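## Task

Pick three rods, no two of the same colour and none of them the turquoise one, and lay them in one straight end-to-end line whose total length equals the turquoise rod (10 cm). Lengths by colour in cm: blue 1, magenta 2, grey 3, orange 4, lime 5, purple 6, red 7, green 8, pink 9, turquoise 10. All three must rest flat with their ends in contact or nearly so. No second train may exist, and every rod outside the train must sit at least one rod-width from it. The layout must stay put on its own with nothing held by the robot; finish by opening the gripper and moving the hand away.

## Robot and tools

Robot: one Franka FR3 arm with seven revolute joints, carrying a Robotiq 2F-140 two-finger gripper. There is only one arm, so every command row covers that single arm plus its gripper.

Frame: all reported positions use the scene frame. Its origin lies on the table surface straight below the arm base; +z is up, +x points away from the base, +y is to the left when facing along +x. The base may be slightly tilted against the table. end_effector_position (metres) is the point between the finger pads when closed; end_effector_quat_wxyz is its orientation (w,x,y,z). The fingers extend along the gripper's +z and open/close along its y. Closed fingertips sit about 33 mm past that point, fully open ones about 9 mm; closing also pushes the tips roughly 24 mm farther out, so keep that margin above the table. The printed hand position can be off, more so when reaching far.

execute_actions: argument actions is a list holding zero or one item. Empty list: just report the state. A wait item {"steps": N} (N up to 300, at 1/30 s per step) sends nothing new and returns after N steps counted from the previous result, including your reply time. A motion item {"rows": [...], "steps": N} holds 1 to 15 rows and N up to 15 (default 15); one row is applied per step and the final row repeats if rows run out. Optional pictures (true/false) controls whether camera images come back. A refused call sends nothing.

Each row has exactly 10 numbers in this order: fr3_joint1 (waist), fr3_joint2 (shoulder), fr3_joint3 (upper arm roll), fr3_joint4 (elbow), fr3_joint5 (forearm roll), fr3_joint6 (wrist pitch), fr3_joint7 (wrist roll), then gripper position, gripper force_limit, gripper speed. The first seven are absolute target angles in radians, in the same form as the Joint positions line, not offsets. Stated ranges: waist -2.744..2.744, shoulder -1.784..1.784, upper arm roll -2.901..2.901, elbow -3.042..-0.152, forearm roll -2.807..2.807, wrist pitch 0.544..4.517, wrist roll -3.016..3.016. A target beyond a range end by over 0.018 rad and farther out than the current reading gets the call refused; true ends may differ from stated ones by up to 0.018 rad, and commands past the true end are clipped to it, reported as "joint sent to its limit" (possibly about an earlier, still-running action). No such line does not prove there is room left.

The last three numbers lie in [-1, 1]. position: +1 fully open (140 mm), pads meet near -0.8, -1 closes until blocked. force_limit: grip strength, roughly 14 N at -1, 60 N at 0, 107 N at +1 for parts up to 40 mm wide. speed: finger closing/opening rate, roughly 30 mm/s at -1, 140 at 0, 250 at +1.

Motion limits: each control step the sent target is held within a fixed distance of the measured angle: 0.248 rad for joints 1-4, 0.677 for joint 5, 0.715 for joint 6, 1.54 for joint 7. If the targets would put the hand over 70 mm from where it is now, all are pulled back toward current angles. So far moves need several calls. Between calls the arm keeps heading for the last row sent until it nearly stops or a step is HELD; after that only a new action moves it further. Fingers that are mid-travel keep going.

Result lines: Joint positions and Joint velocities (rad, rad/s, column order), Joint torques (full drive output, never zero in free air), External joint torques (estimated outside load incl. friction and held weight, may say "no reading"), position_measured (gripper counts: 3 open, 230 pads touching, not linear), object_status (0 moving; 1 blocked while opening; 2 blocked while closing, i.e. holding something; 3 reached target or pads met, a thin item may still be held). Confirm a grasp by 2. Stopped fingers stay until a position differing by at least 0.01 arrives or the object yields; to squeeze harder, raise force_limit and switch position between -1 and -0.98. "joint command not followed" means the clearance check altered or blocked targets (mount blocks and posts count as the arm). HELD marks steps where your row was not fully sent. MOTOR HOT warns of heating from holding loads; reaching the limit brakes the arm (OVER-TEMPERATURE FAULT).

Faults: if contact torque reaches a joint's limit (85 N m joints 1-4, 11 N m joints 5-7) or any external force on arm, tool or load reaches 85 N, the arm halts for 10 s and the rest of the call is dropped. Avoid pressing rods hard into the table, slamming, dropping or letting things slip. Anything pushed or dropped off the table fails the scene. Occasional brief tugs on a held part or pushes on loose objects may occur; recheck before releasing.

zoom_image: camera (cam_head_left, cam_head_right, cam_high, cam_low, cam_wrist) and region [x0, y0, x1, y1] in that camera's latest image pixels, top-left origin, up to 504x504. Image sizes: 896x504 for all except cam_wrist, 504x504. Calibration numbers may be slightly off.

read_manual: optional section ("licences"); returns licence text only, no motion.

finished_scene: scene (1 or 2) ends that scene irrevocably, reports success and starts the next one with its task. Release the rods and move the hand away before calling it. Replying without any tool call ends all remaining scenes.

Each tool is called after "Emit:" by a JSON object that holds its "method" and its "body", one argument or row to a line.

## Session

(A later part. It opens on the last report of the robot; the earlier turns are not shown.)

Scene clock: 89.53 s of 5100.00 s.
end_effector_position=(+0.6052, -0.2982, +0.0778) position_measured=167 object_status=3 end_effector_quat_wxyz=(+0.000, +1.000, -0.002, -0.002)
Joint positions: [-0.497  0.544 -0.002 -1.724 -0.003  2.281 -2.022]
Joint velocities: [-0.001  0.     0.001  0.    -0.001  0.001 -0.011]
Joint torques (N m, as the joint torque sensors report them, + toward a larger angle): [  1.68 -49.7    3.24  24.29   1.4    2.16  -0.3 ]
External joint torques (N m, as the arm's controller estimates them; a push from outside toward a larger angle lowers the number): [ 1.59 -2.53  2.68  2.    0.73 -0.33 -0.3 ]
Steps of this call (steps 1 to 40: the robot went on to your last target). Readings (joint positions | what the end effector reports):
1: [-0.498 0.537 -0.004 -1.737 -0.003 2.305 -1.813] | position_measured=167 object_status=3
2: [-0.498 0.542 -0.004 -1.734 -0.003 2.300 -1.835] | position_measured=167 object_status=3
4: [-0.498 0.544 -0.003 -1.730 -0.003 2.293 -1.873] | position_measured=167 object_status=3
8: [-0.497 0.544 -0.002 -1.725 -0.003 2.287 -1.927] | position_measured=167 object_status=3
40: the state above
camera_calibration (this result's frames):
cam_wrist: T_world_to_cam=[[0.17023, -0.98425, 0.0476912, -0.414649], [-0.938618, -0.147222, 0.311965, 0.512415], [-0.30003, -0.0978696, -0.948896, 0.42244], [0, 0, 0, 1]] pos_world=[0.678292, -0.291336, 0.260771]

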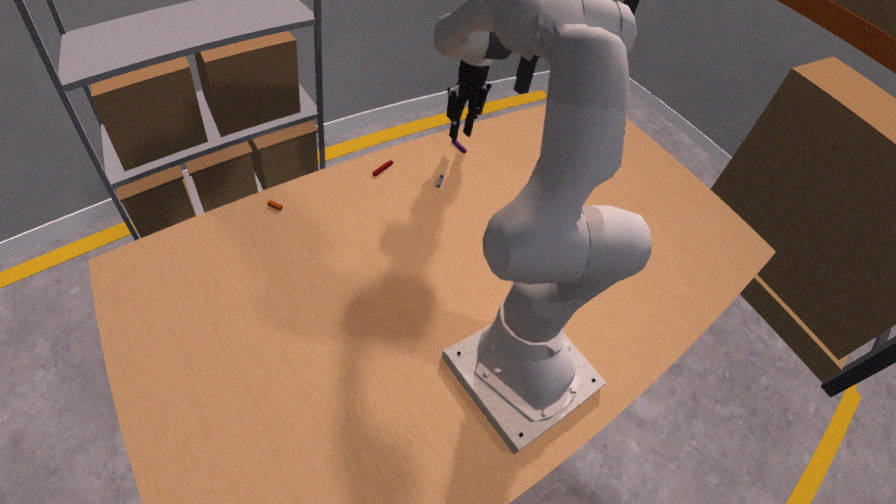

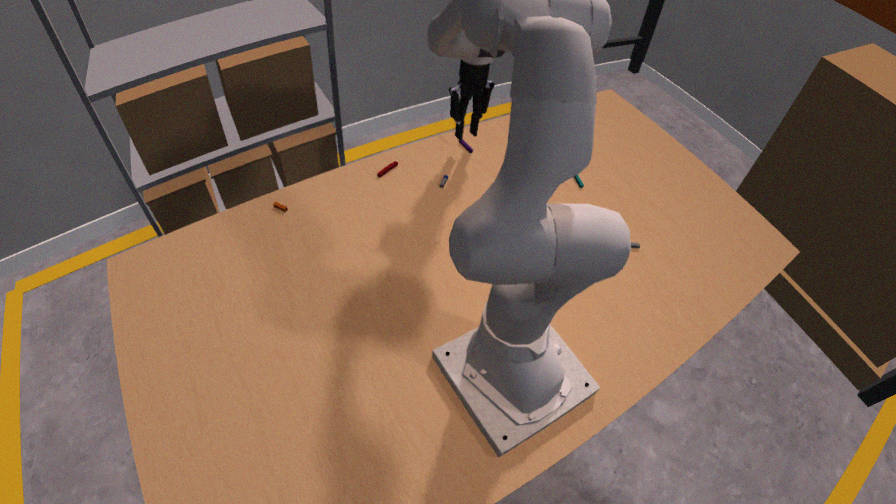

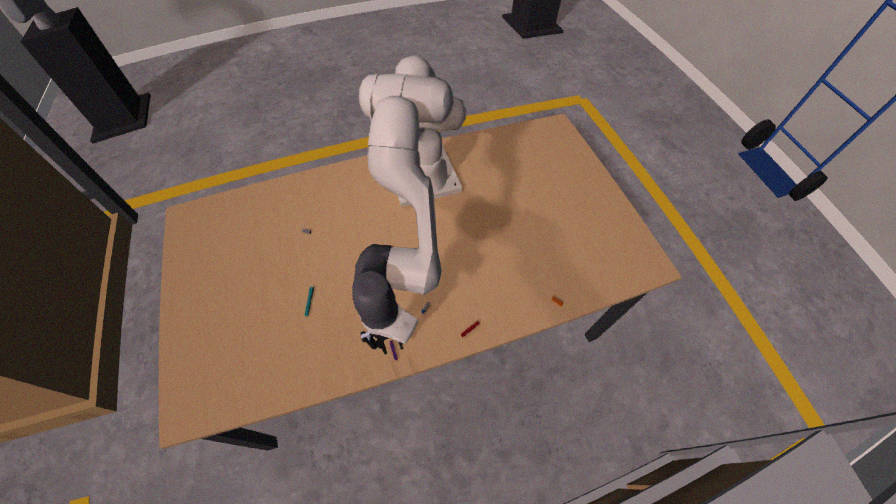

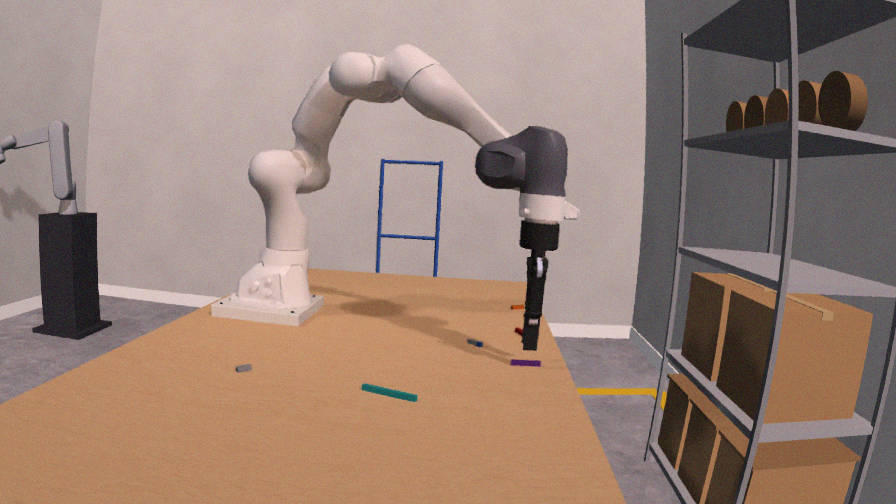

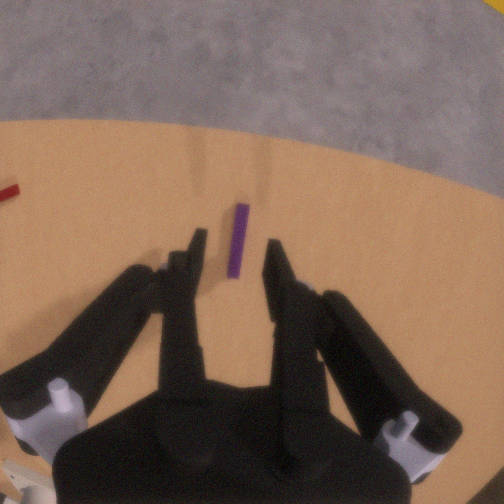

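Emit:
{"method": "execute_actions", "body": {
  "actions": [
    {"rows":[[-0.503,0.55,0,-1.7215,0,2.30,-2.065,-0.3,-0.5,-0.3],[-0.503,0.56,0,-1.7215,0,2.31,-2.065,-0.3,-0.5,-0.3],[-0.503,0.57,0,-1.7215,0,2.32,-2.065,-0.3,-0.5,-0.3],[-0.503,0.58,0,-1.7215,0,2.33,-2.065,-0.3,-0.5,-0.3],[-0.503,0.59,0,-1.7215,0,2.34,-2.065,-0.3,-0.5,-0.3],[-0.503,0.601,0,-1.7215,0,2.34,-2.065,-0.3,-0.5,-0.3]]}
  ],
  "pictures": false
}}

Emit:
{"method": "execute_actions", "body": {
  "actions": [
    {"steps":12}
  ]
}}

Emit:
{"method": "zoom_image", "body": {
  "camera": "cam_low",
  "region": [490, 330, 570, 380]
}}

Scene clock: 95.10 s of 5100.00 s.
end_effector_position=(+0.6035, -0.3000, +0.0433) position_measured=167 object_status=3 end_effector_quat_wxyz=(-0.002, +1.000, +0.012, -0.005)
Joint positions: [-0.501  0.603 -0.001 -1.723 -0.003  2.333 -2.053]
Joint velocities: [-0.001 -0.007 -0.001 -0.001 -0.     0.03  -0.022]
Joint torques (N m, as the joint torque sensors report them, + toward a larger angle): [ -0.23 -50.49   1.99  22.25   1.29   2.64  -0.31]
External joint torques (N m, as the arm's controller estimates them; a push from outside toward a larger angle lowers the number): [-0.22 -2.52  1.46  0.59  0.65  0.19 -0.32]
Steps of this call (steps 1 to 15: the robot went on to your last target; steps 16 to 90: nothing new was sent; then 2.07 s passed at rest; steps 91 to 105: all 15 steps of this action). Readings (joint positions | what the end effector reports):
91: [-0.498 0.544 -0.002 -1.724 -0.003 2.283 -2.028] | position_measured=167 object_status=3
92: [-0.498 0.546 -0.001 -1.723 -0.003 2.288 -2.031] | position_measured=167 object_status=3
94: [-0.500 0.556 -0.001 -1.721 -0.003 2.299 -2.037] | position_measured=167 object_status=3
98: [-0.501 0.590 -0.001 -1.721 -0.003 2.321 -2.045] | position_measured=167 object_status=3
105: the state above

Scene clock: 95.50 s of 5100.00 s.
end_effector_position=(+0.6050, -0.3008, +0.0440) position_measured=167 object_status=3 end_effector_quat_wxyz=(-0.000, +1.000, +0.015, -0.002)
Joint positions: [-0.502  0.602 -0.001 -1.723 -0.003  2.337 -2.058]
Joint velocities: [ 0.     0.001 -0.     0.002  0.     0.003 -0.006]
Joint torques (N m, as the joint torque sensors report them, + toward a larger angle): [ -0.01 -50.84   2.16  22.11   1.26   2.77  -0.31]
External joint torques (N m, as the arm's controller estimates them; a push from outside toward a larger angle lowers the number): [ 0.01 -2.8   1.64  0.36  0.62  0.28 -0.31]
Steps of this call (steps 1 to 12: the robot went on to your last target). Readings (joint positions | what the end effector reports):
1: [-0.501 0.603 -0.001 -1.723 -0.003 2.334 -2.054] | position_measured=167 object_status=3
2: [-0.501 0.603 -0.001 -1.723 -0.003 2.334 -2.054] | position_measured=167 object_status=3
4: [-0.501 0.602 -0.001 -1.723 -0.003 2.335 -2.056] | position_measured=167 object_status=3
8: [-0.502 0.602 -0.001 -1.723 -0.003 2.337 -2.057] | position_measured=167 object_status=3
12: the state above
camera_calibration (this result's frames):
cam_wrist: T_world_to_cam=[[0.202105, -0.978257, 0.0465464, -0.43295], [-0.933052, -0.177889, 0.31268, 0.509729], [-0.297601, -0.106625, -0.948717, 0.385984], [0, 0, 0, 1]] pos_world=[0.677975, -0.291706, 0.22696]

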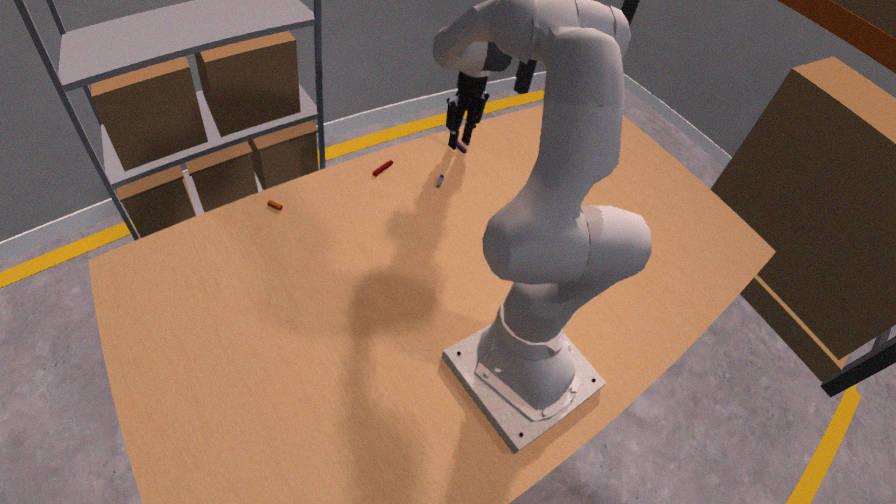

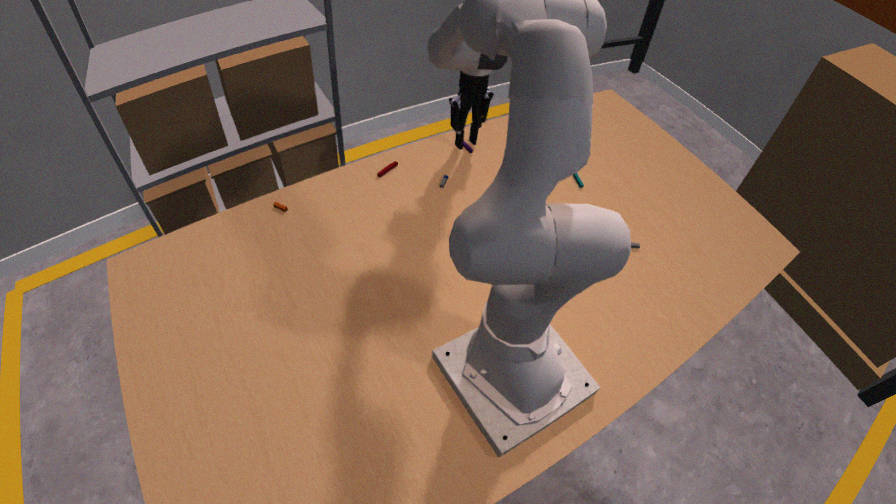

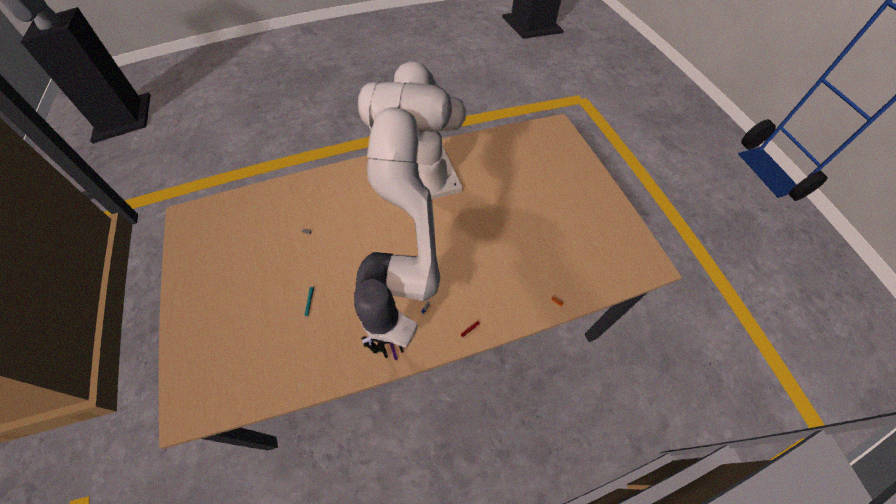

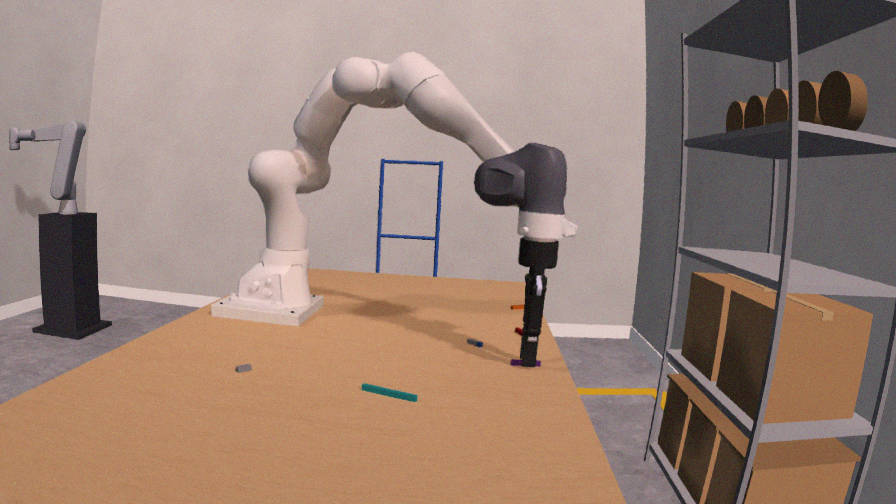

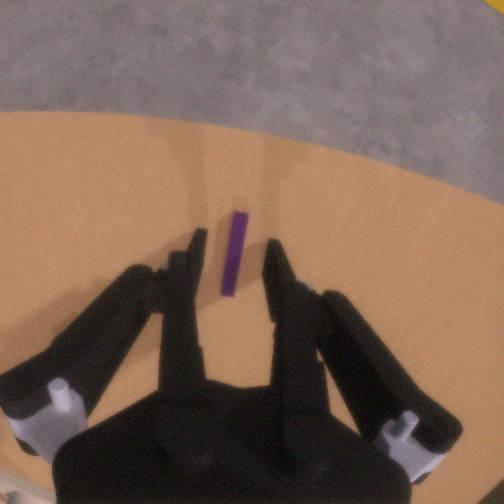

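Region (490, 330, 570, 380) of cam_low's 896x504 image, scaled by 6.300, with more detail than that image has; it fills the top 315 rows of this view, and the rest is white.

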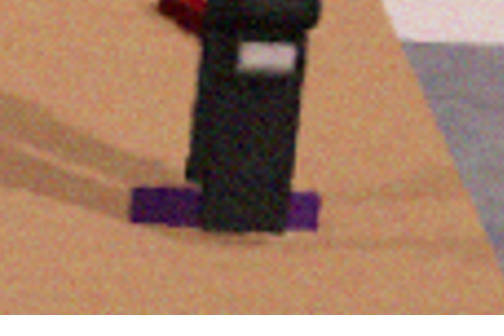

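Emit:
{"method": "execute_actions", "body": {
  "actions": [
    {"rows":[[-0.503,0.61,0,-1.7215,0,2.347,-2.065,-0.3,-0.5,-0.3],[-0.503,0.61,0,-1.7215,0,2.347,-2.065,-0.3,-0.5,-0.3],[-0.503,0.61,0,-1.7215,0,2.347,-2.065,-0.3,-0.5,-0.3],[-0.503,0.61,0,-1.7215,0,2.347,-2.065,-0.3,-0.5,-0.3],[-0.503,0.61,0,-1.7215,0,2.347,-2.065,-1,-0.5,-0.3]]}
  ],
  "pictures": false
}}

Emit:
{"method": "execute_actions", "body": {
  "actions": [
    {"steps":10}
  ]
}}

Emit:
{"method": "zoom_image", "body": {
  "camera": "cam_low",
  "region": [490, 330, 570, 380]
}}

Scene clock: 99.20 s of 5100.00 s.
end_effector_position=(+0.6052, -0.3009, +0.0405) position_measured=218 object_status=0 end_effector_quat_wxyz=(-0.000, +1.000, +0.016, -0.002)
Joint positions: [-0.502  0.609 -0.001 -1.722 -0.003  2.344 -2.06 ]
Joint velocities: [ 0.001  0.001 -0.001 -0.    -0.     0.    -0.001]
Joint torques (N m, as the joint torque sensors report them, + toward a larger angle): [ -0.11 -49.37   1.81  21.91   1.34   2.81  -0.2 ]
External joint torques (N m, as the arm's controller estimates them; a push from outside toward a larger angle lowers the number): [-0.24 -1.35  1.16  0.32  0.71  0.33 -0.2 ]
Steps of this call (steps 1 to 15: the robot went on to your last target; steps 16 to 90: nothing new was sent; then 0.20 s passed at rest; steps 91 to 105: all 15 steps of this action). Readings (joint positions | what the end effector reports):
91: [-0.502 0.603 -0.001 -1.723 -0.003 2.339 -2.060] | position_measured=167 object_status=3
92: [-0.502 0.604 -0.001 -1.722 -0.003 2.340 -2.060] | position_measured=167 object_status=3
94: [-0.502 0.607 -0.001 -1.722 -0.003 2.342 -2.060] | position_measured=167 object_status=3
98: [-0.502 0.609 -0.001 -1.722 -0.003 2.343 -2.060] | position_measured=183 object_status=0
105: the state above

Scene clock: 99.53 s of 5100.00 s.
end_effector_position=(+0.6053, -0.3010, +0.0405) position_measured=218 object_status=2 end_effector_quat_wxyz=(-0.000, +1.000, +0.016, -0.002)
Joint positions: [-0.502  0.609 -0.001 -1.722 -0.003  2.345 -2.06 ]
Joint velocities: [ 0.001  0.    -0.001  0.001  0.     0.002  0.001]
Joint torques (N m, as the joint torque sensors report them, + toward a larger angle): [ -0.29 -48.84   2.07  21.89   1.29   2.78  -0.23]
External joint torques (N m, as the arm's controller estimates them; a push from outside toward a larger angle lowers the number): [-0.31 -0.57  1.51  0.14  0.65  0.28 -0.23]
Steps of this call (steps 1 to 10: the robot went on to your last target). Readings (joint positions | what the end effector reports):
1: [-0.502 0.609 -0.001 -1.722 -0.003 2.344 -2.060] | position_measured=218 object_status=0
2: [-0.502 0.609 -0.001 -1.722 -0.003 2.344 -2.060] | position_measured=218 object_status=0
4: [-0.502 0.609 -0.001 -1.722 -0.003 2.345 -2.060] | position_measured=218 object_status=0
8: [-0.502 0.609 -0.001 -1.722 -0.003 2.345 -2.060] | position_measured=218 object_status=2
10: the state above
camera_calibration (this result's frames):
cam_wrist: T_world_to_cam=[[0.203893, -0.977851, 0.0472753, -0.434054], [-0.933057, -0.179481, 0.311756, 0.510694], [-0.296366, -0.107676, -0.948985, 0.381663], [0, 0, 0, 1]] pos_world=[0.678119, -0.291684, 0.2235]

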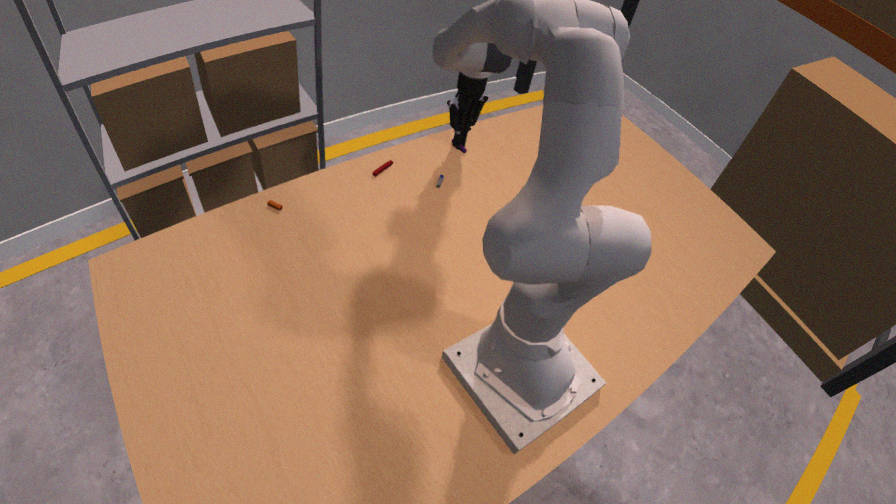

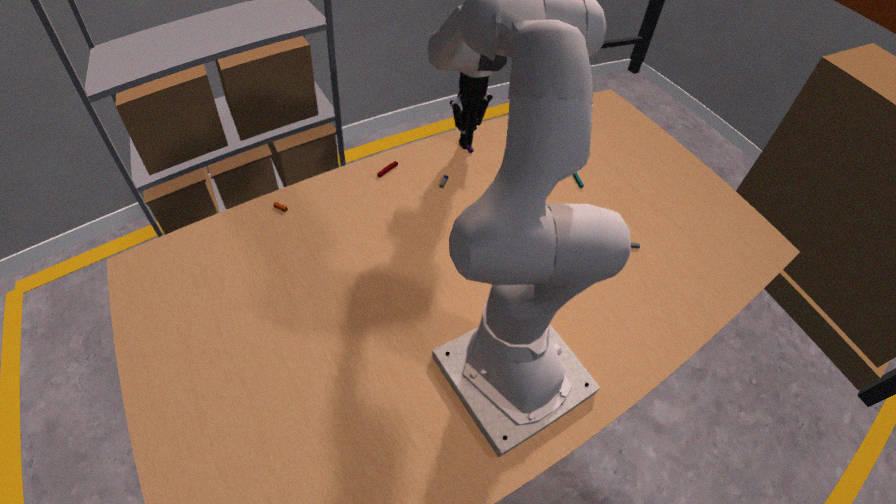

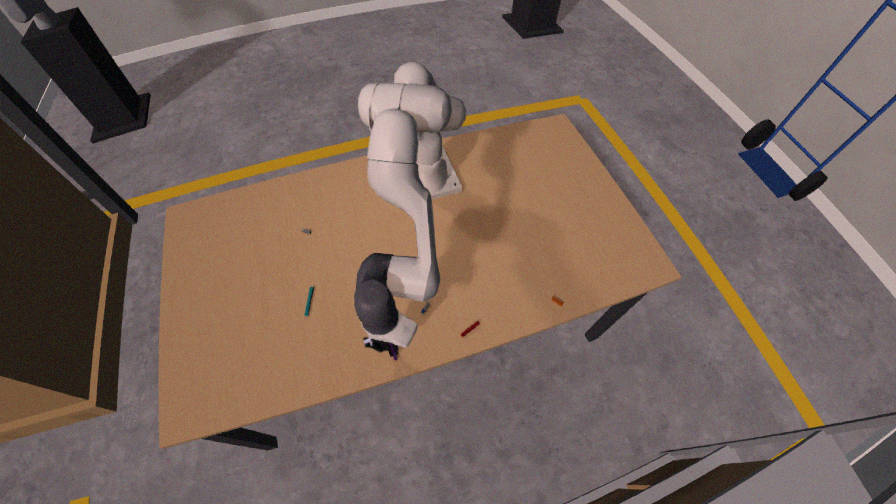

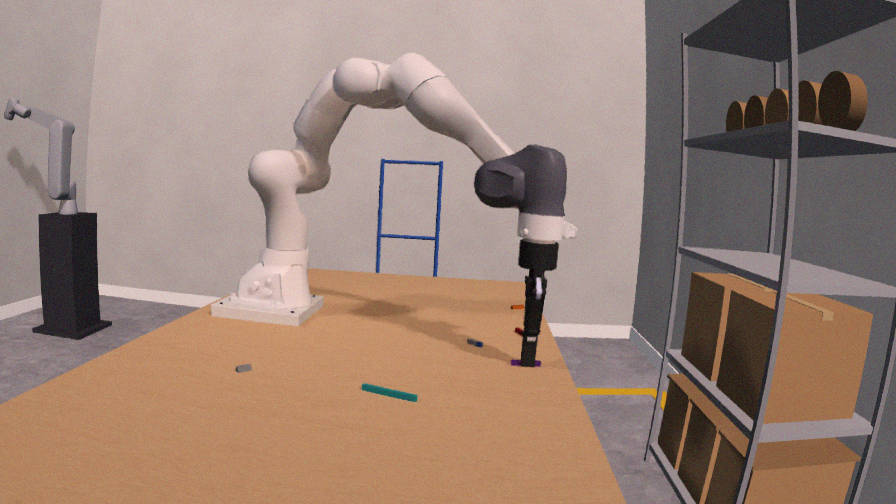

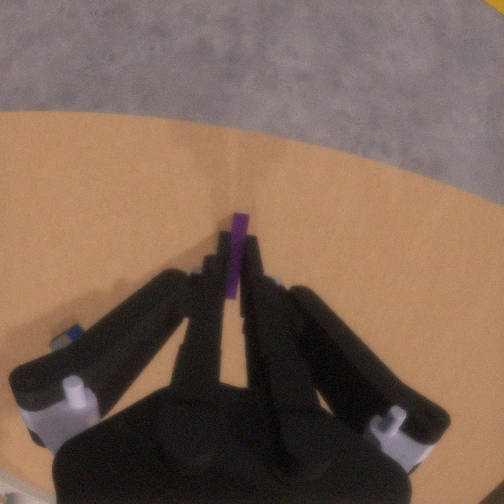

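Region (490, 330, 570, 380) of cam_low's 896x504 image, scaled by 6.300, with more detail than that image has; it fills the top 315 rows of this view, and the rest is white.

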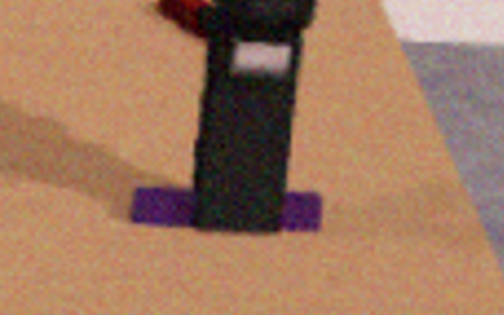

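Emit:
{"method": "execute_actions", "body": {
  "actions": [
    {"rows":[[-0.503,0.595,0,-1.7215,0,2.335,-2.065,-1,-0.5,-0.3],[-0.503,0.58,0,-1.7215,0,2.32,-2.065,-1,-0.5,-0.3],[-0.503,0.565,0,-1.7215,0,2.31,-2.065,-1,-0.5,-0.3],[-0.503,0.55,0,-1.73,0,2.31,-1.9,-1,-0.5,-0.3],[-0.495,0.525,0,-1.77,0,2.33,-1.7,-1,-0.5,-0.3],[-0.485,0.50,0,-1.81,0,2.35,-1.5,-1,-0.5,-0.3],[-0.475,0.475,0,-1.85,0,2.37,-1.3,-1,-0.5,-0.3],[-0.465,0.45,0,-1.89,0,2.39,-1.105,-1,-0.5,-0.3],[-0.455,0.425,0,-1.93,0,2.41,-1.105,-1,-0.5,-0.3],[-0.445,0.40,0,-1.97,0,2.43,-1.105,-1,-0.5,-0.3],[-0.435,0.38,0,-2.01,0,2.45,-1.105,-1,-0.5,-0.3],[-0.425,0.365,0,-2.05,0,2.47,-1.105,-1,-0.5,-0.3],[-0.415,0.352,0,-2.09,0,2.4856,-1.105,-1,-0.5,-0.3],[-0.408,0.345,0,-2.1256,0,2.4856,-1.105,-1,-0.5,-0.3]]}
  ],
  "pictures": false
}}

Emit:
{"method": "execute_actions", "body": {
  "actions": [
    {"steps":50}
  ]
}}

Emit:
{"method": "zoom_image", "body": {
  "camera": "cam_wrist",
  "region": [170, 240, 310, 380]
}}

Scene clock: 107.97 s of 5100.00 s.
end_effector_position=(+0.5542, -0.2207, +0.0673) position_measured=218 object_status=2 end_effector_quat_wxyz=(-0.001, +0.968, -0.250, -0.001)
Joint positions: [-0.421  0.359  0.    -2.064 -0.003  2.437 -1.442]
Joint velocities: [ 0.226 -0.207  0.055 -0.796  0.     0.249  1.098]
Joint torques (N m, as the joint torque sensors report them, + toward a larger angle): [ -2.89 -39.67  -2.05  22.32   1.24   3.53   0.49]
External joint torques (N m, as the arm's controller estimates them; a push from outside toward a larger angle lowers the number): [ 1.48 -2.04  1.47 -1.53  0.54  0.41  0.49]
Steps of this call (steps 1 to 15: the robot went on to your last target; steps 16 to 90: nothing new was sent; then 4.93 s passed at rest; steps 91 to 105: all 15 steps of this action). Readings (joint positions | what the end effector reports):
91: [-0.502 0.608 -0.001 -1.723 -0.003 2.343 -2.060] | position_measured=218 object_status=2
92: [-0.502 0.604 -0.001 -1.723 -0.003 2.340 -2.060] | position_measured=218 object_status=2
94: [-0.502 0.587 -0.001 -1.726 -0.003 2.330 -2.047] | position_measured=218 object_status=2
98: [-0.489 0.500 -0.003 -1.812 -0.003 2.348 -1.825] | position_measured=218 object_status=2
105: the state above

Scene clock: 109.63 s of 5100.00 s.
end_effector_position=(+0.5435, -0.2066, +0.0552) position_measured=218 object_status=2 end_effector_quat_wxyz=(-0.001, +0.917, -0.399, -0.001)
Joint positions: [-0.407  0.346  0.002 -2.123 -0.003  2.483 -1.111]
Joint velocities: [ 0.001 -0.001 -0.002  0.001 -0.001 -0.001  0.004]
Joint torques (N m, as the joint torque sensors report them, + toward a larger angle): [  0.78 -41.85  -0.12  18.5    1.18   2.8    0.22]
External joint torques (N m, as the arm's controller estimates them; a push from outside toward a larger angle lowers the number): [ 0.68 -2.16 -0.55 -1.64  0.66  0.27  0.22]
Steps of this call (steps 1 to 50: the robot went on to your last target). Readings (joint positions | what the end effector reports):
1: [-0.415 0.354 0.002 -2.086 -0.003 2.445 -1.408] | position_measured=218 object_status=2
2: [-0.410 0.353 0.003 -2.100 -0.003 2.451 -1.377] | position_measured=218 object_status=2
4: [-0.407 0.353 0.003 -2.116 -0.003 2.460 -1.324] | position_measured=218 object_status=2
8: [-0.407 0.349 0.003 -2.123 -0.003 2.472 -1.248] | position_measured=218 object_status=2
50: the state above
camera_calibration (this result's frames):
cam_wrist: T_world_to_cam=[[-0.60095, -0.797908, 0.0469194, 0.144776], [-0.75015, 0.583298, 0.311508, 0.523523], [-0.275923, 0.152004, -0.949084, 0.430021], [0, 0, 0, 1]] pos_world=[0.598376, -0.255217, 0.238252]

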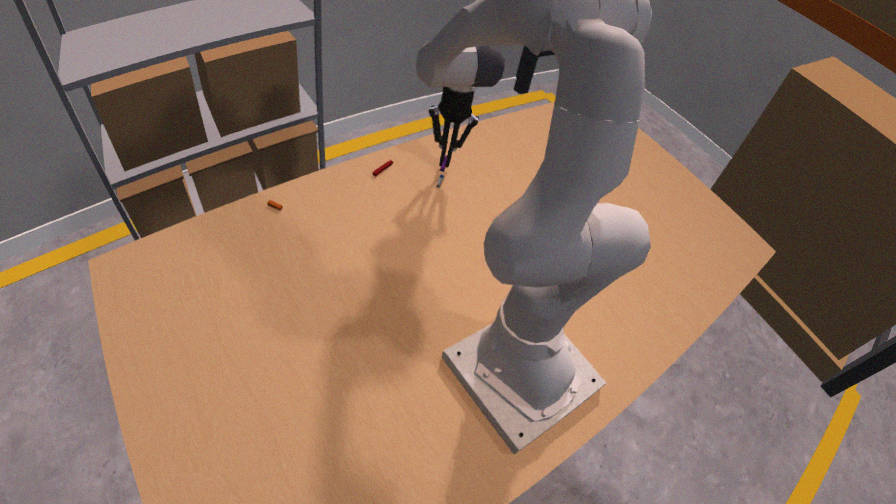

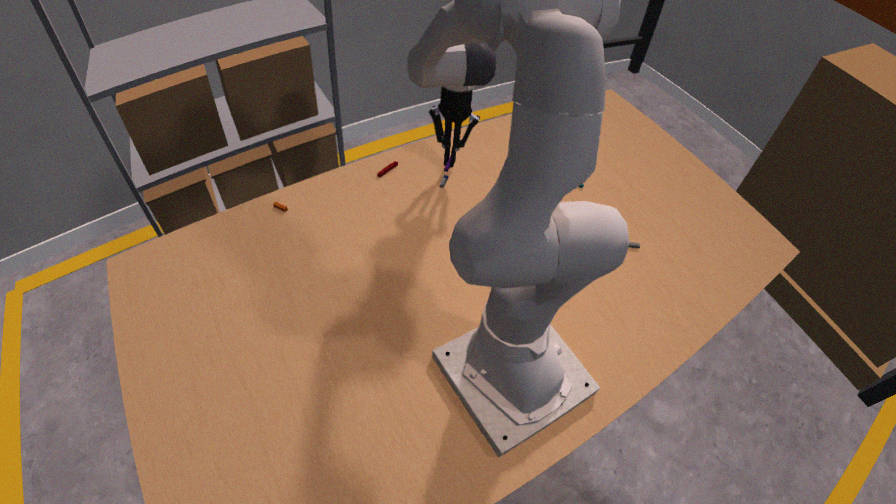

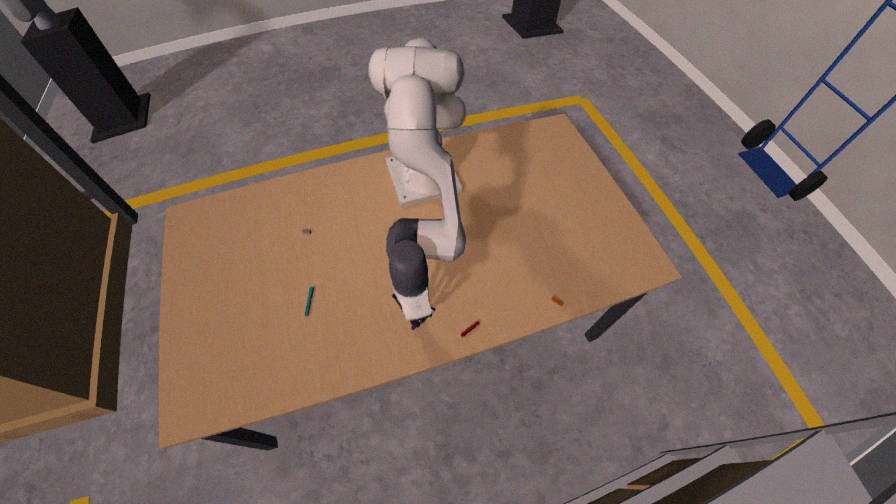

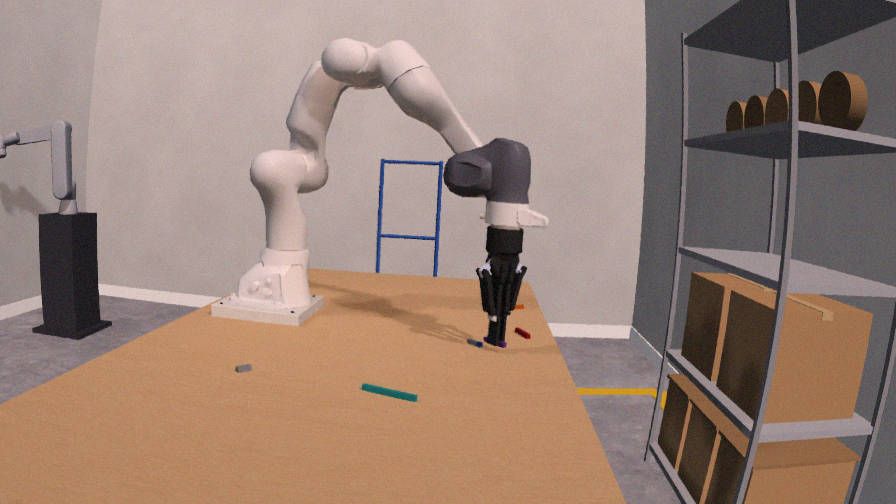

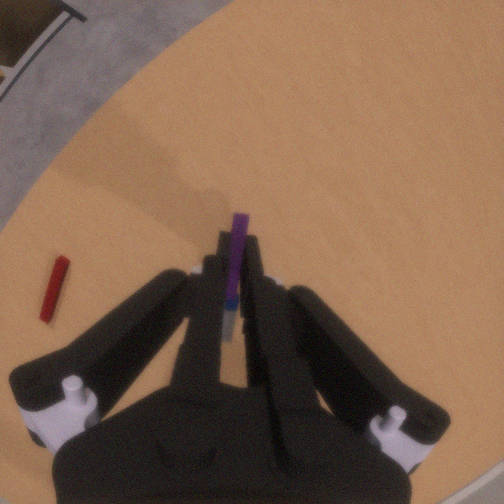

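Region (170, 240, 310, 380) of cam_wrist's 504x504 image, scaled by 3.600, with more detail than that image has.

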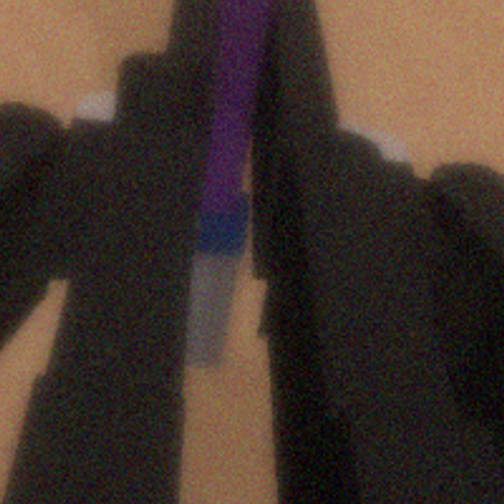

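Emit:
{"method": "execute_actions", "body": {
  "actions": [
    {"rows":[[-0.408,0.352,0,-2.13,0,2.50,-1.10,-1,-0.5,-0.3],[-0.408,0.358,0,-2.135,0,2.519,-1.10,-1,-0.5,-0.3],[-0.408,0.358,0,-2.14,0,2.519,-1.10,-1,-0.5,-0.3],[-0.408,0.358,0,-2.14,0,2.519,-1.10,-1,-0.5,-0.3],[-0.408,0.358,0,-2.144,0,2.519,-1.10,-1,-0.5,-0.3],[-0.408,0.358,0,-2.144,0,2.519,-1.10,-1,-0.5,-0.3],[-0.408,0.358,0,-2.148,0,2.519,-1.10,-1,-0.5,-0.3]]}
  ],
  "pictures": false
}}

Emit:
{"method": "execute_actions", "body": {
  "actions": [
    {"steps":15}
  ]
}}

Emit:
{"method": "zoom_image", "body": {
  "camera": "cam_wrist",
  "region": [180, 260, 280, 360]
}}

Emit:
{"method": "zoom_image", "body": {
  "camera": "cam_head_left",
  "region": [410, 140, 480, 200]
}}

Scene clock: 115.57 s of 5100.00 s.
end_effector_position=(+0.5374, -0.2043, +0.0429) position_measured=218 object_status=2 end_effector_quat_wxyz=(-0.001, +0.916, -0.401, -0.003)
Joint positions: [-0.407  0.358  0.002 -2.146 -0.003  2.514 -1.106]
Joint velocities: [-0.001 -0.001 -0.     0.003  0.002  0.014  0.004]
Joint torques (N m, as the joint torque sensors report them, + toward a larger angle): [  0.43 -40.56  -0.29  18.37   1.17   2.78   0.23]
External joint torques (N m, as the arm's controller estimates them; a push from outside toward a larger angle lowers the number): [ 0.28 -0.88 -0.78 -1.43  0.68  0.24  0.23]
Steps of this call (steps 1 to 15: the robot went on to your last target; steps 16 to 90: nothing new was sent; then 2.43 s passed at rest; steps 91 to 105: all 15 steps of this action). Readings (joint positions | what the end effector reports):
91: [-0.407 0.347 0.002 -2.124 -0.003 2.486 -1.110] | position_measured=218 object_status=2
92: [-0.407 0.348 0.002 -2.125 -0.003 2.491 -1.109] | position_measured=218 object_status=2
94: [-0.407 0.352 0.002 -2.131 -0.003 2.500 -1.108] | position_measured=218 object_status=2
98: [-0.407 0.357 0.002 -2.142 -0.003 2.509 -1.107] | position_measured=218 object_status=2
105: the state above

Scene clock: 116.07 s of 5100.00 s.
end_effector_position=(+0.5380, -0.2045, +0.0430) position_measured=218 object_status=2 end_effector_quat_wxyz=(-0.001, +0.916, -0.401, -0.002)
Joint positions: [-0.407  0.358  0.002 -2.146 -0.003  2.517 -1.105]
Joint velocities: [-0.001 -0.001  0.002 -0.001 -0.     0.002  0.002]
Joint torques (N m, as the joint torque sensors report them, + toward a larger angle): [ -0.16 -40.91   0.25  18.4    1.09   2.82   0.21]
External joint torques (N m, as the arm's controller estimates them; a push from outside toward a larger angle lowers the number): [-0.25 -1.43 -0.19 -1.19  0.59  0.3   0.21]
Steps of this call (steps 1 to 15: the robot went on to your last target). Readings (joint positions | what the end effector reports):
1: [-0.407 0.358 0.002 -2.146 -0.003 2.515 -1.106] | position_measured=218 object_status=2
2: [-0.407 0.358 0.002 -2.146 -0.003 2.515 -1.106] | position_measured=218 object_status=2
4: [-0.407 0.358 0.002 -2.146 -0.003 2.516 -1.106] | position_measured=218 object_status=2
8: [-0.407 0.358 0.002 -2.146 -0.003 2.516 -1.105] | position_measured=218 object_status=2
15: the state above
The arm was judged still, so your last target was given up. Only a new action makes it travel on or press farther. Fingers that are still opening or closing keep moving.
camera_calibration (this result's frames):
cam_wrist: T_world_to_cam=[[-0.605925, -0.794131, 0.0470303, 0.147145], [-0.746333, 0.587931, 0.311968, 0.520848], [-0.275394, 0.153929, -0.948928, 0.416738], [0, 0, 0, 1]] pos_world=[0.592653, -0.253518, 0.226046]

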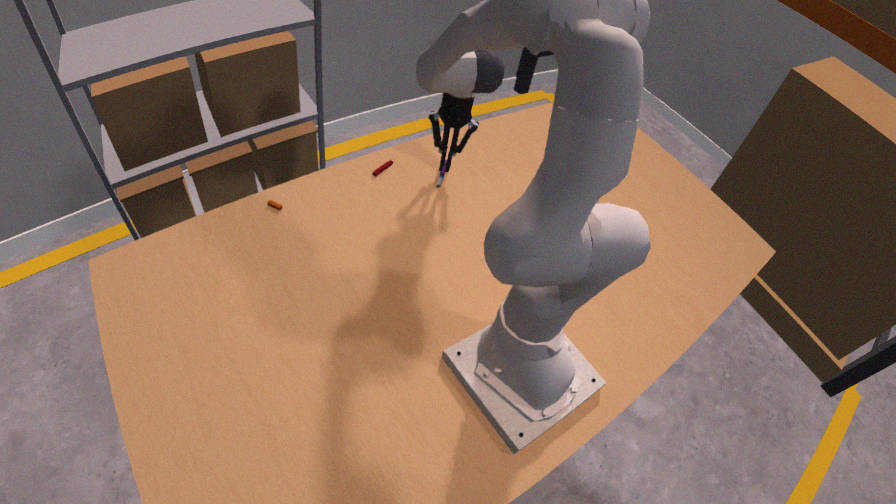

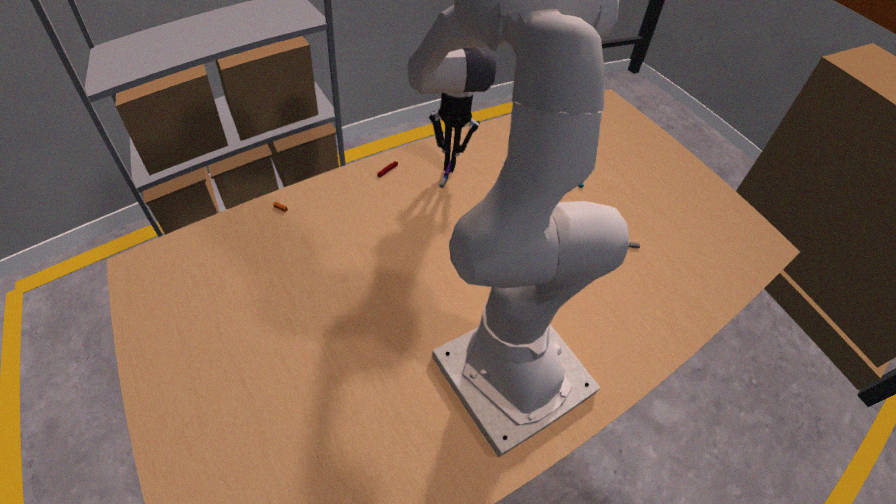

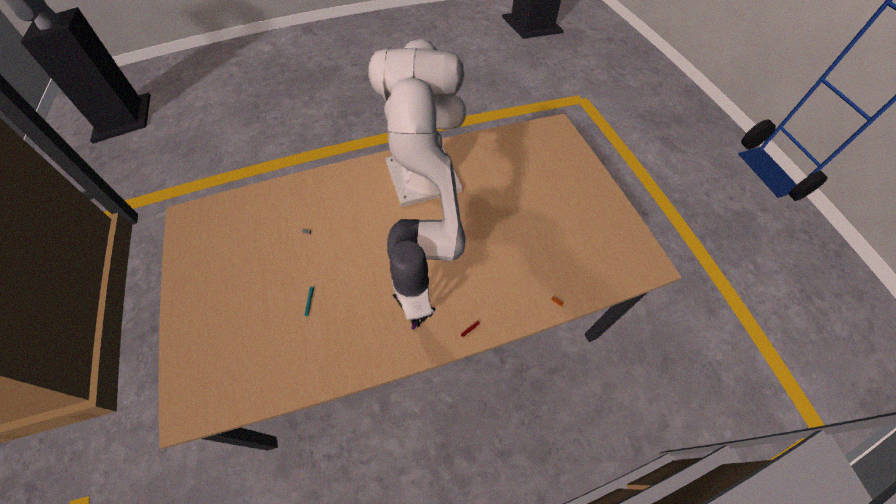

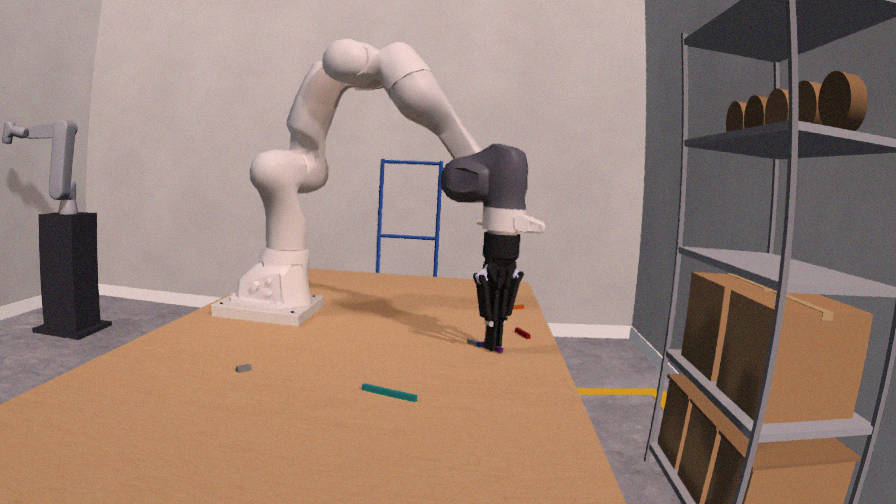

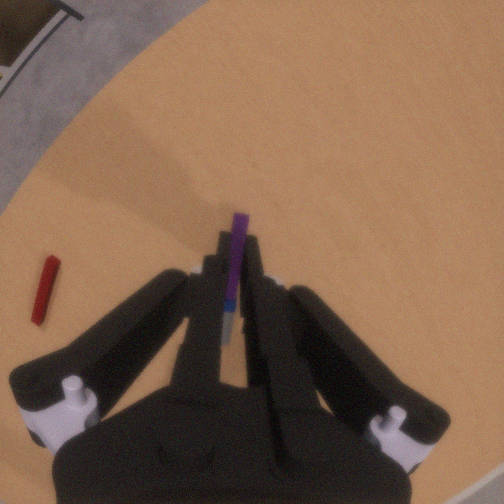

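Region (180, 260, 280, 360) of cam_wrist's 504x504 image, scaled by 5.040, with more detail than that image has.

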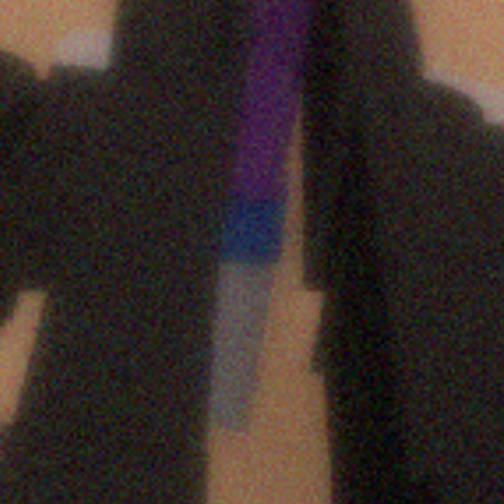

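Region (410, 140, 480, 200) of cam_head_left's 896x504 image, scaled by 7.200, with more detail than that image has; it fills the top 432 rows of this view, and the rest is white.

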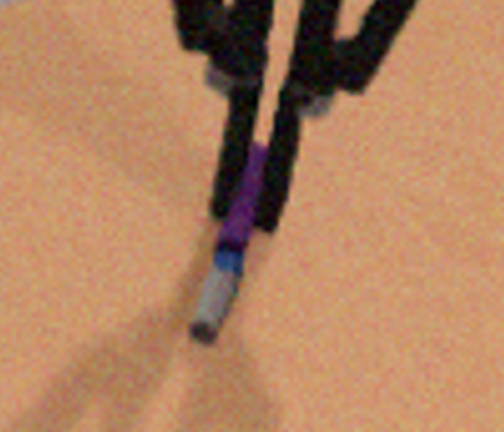

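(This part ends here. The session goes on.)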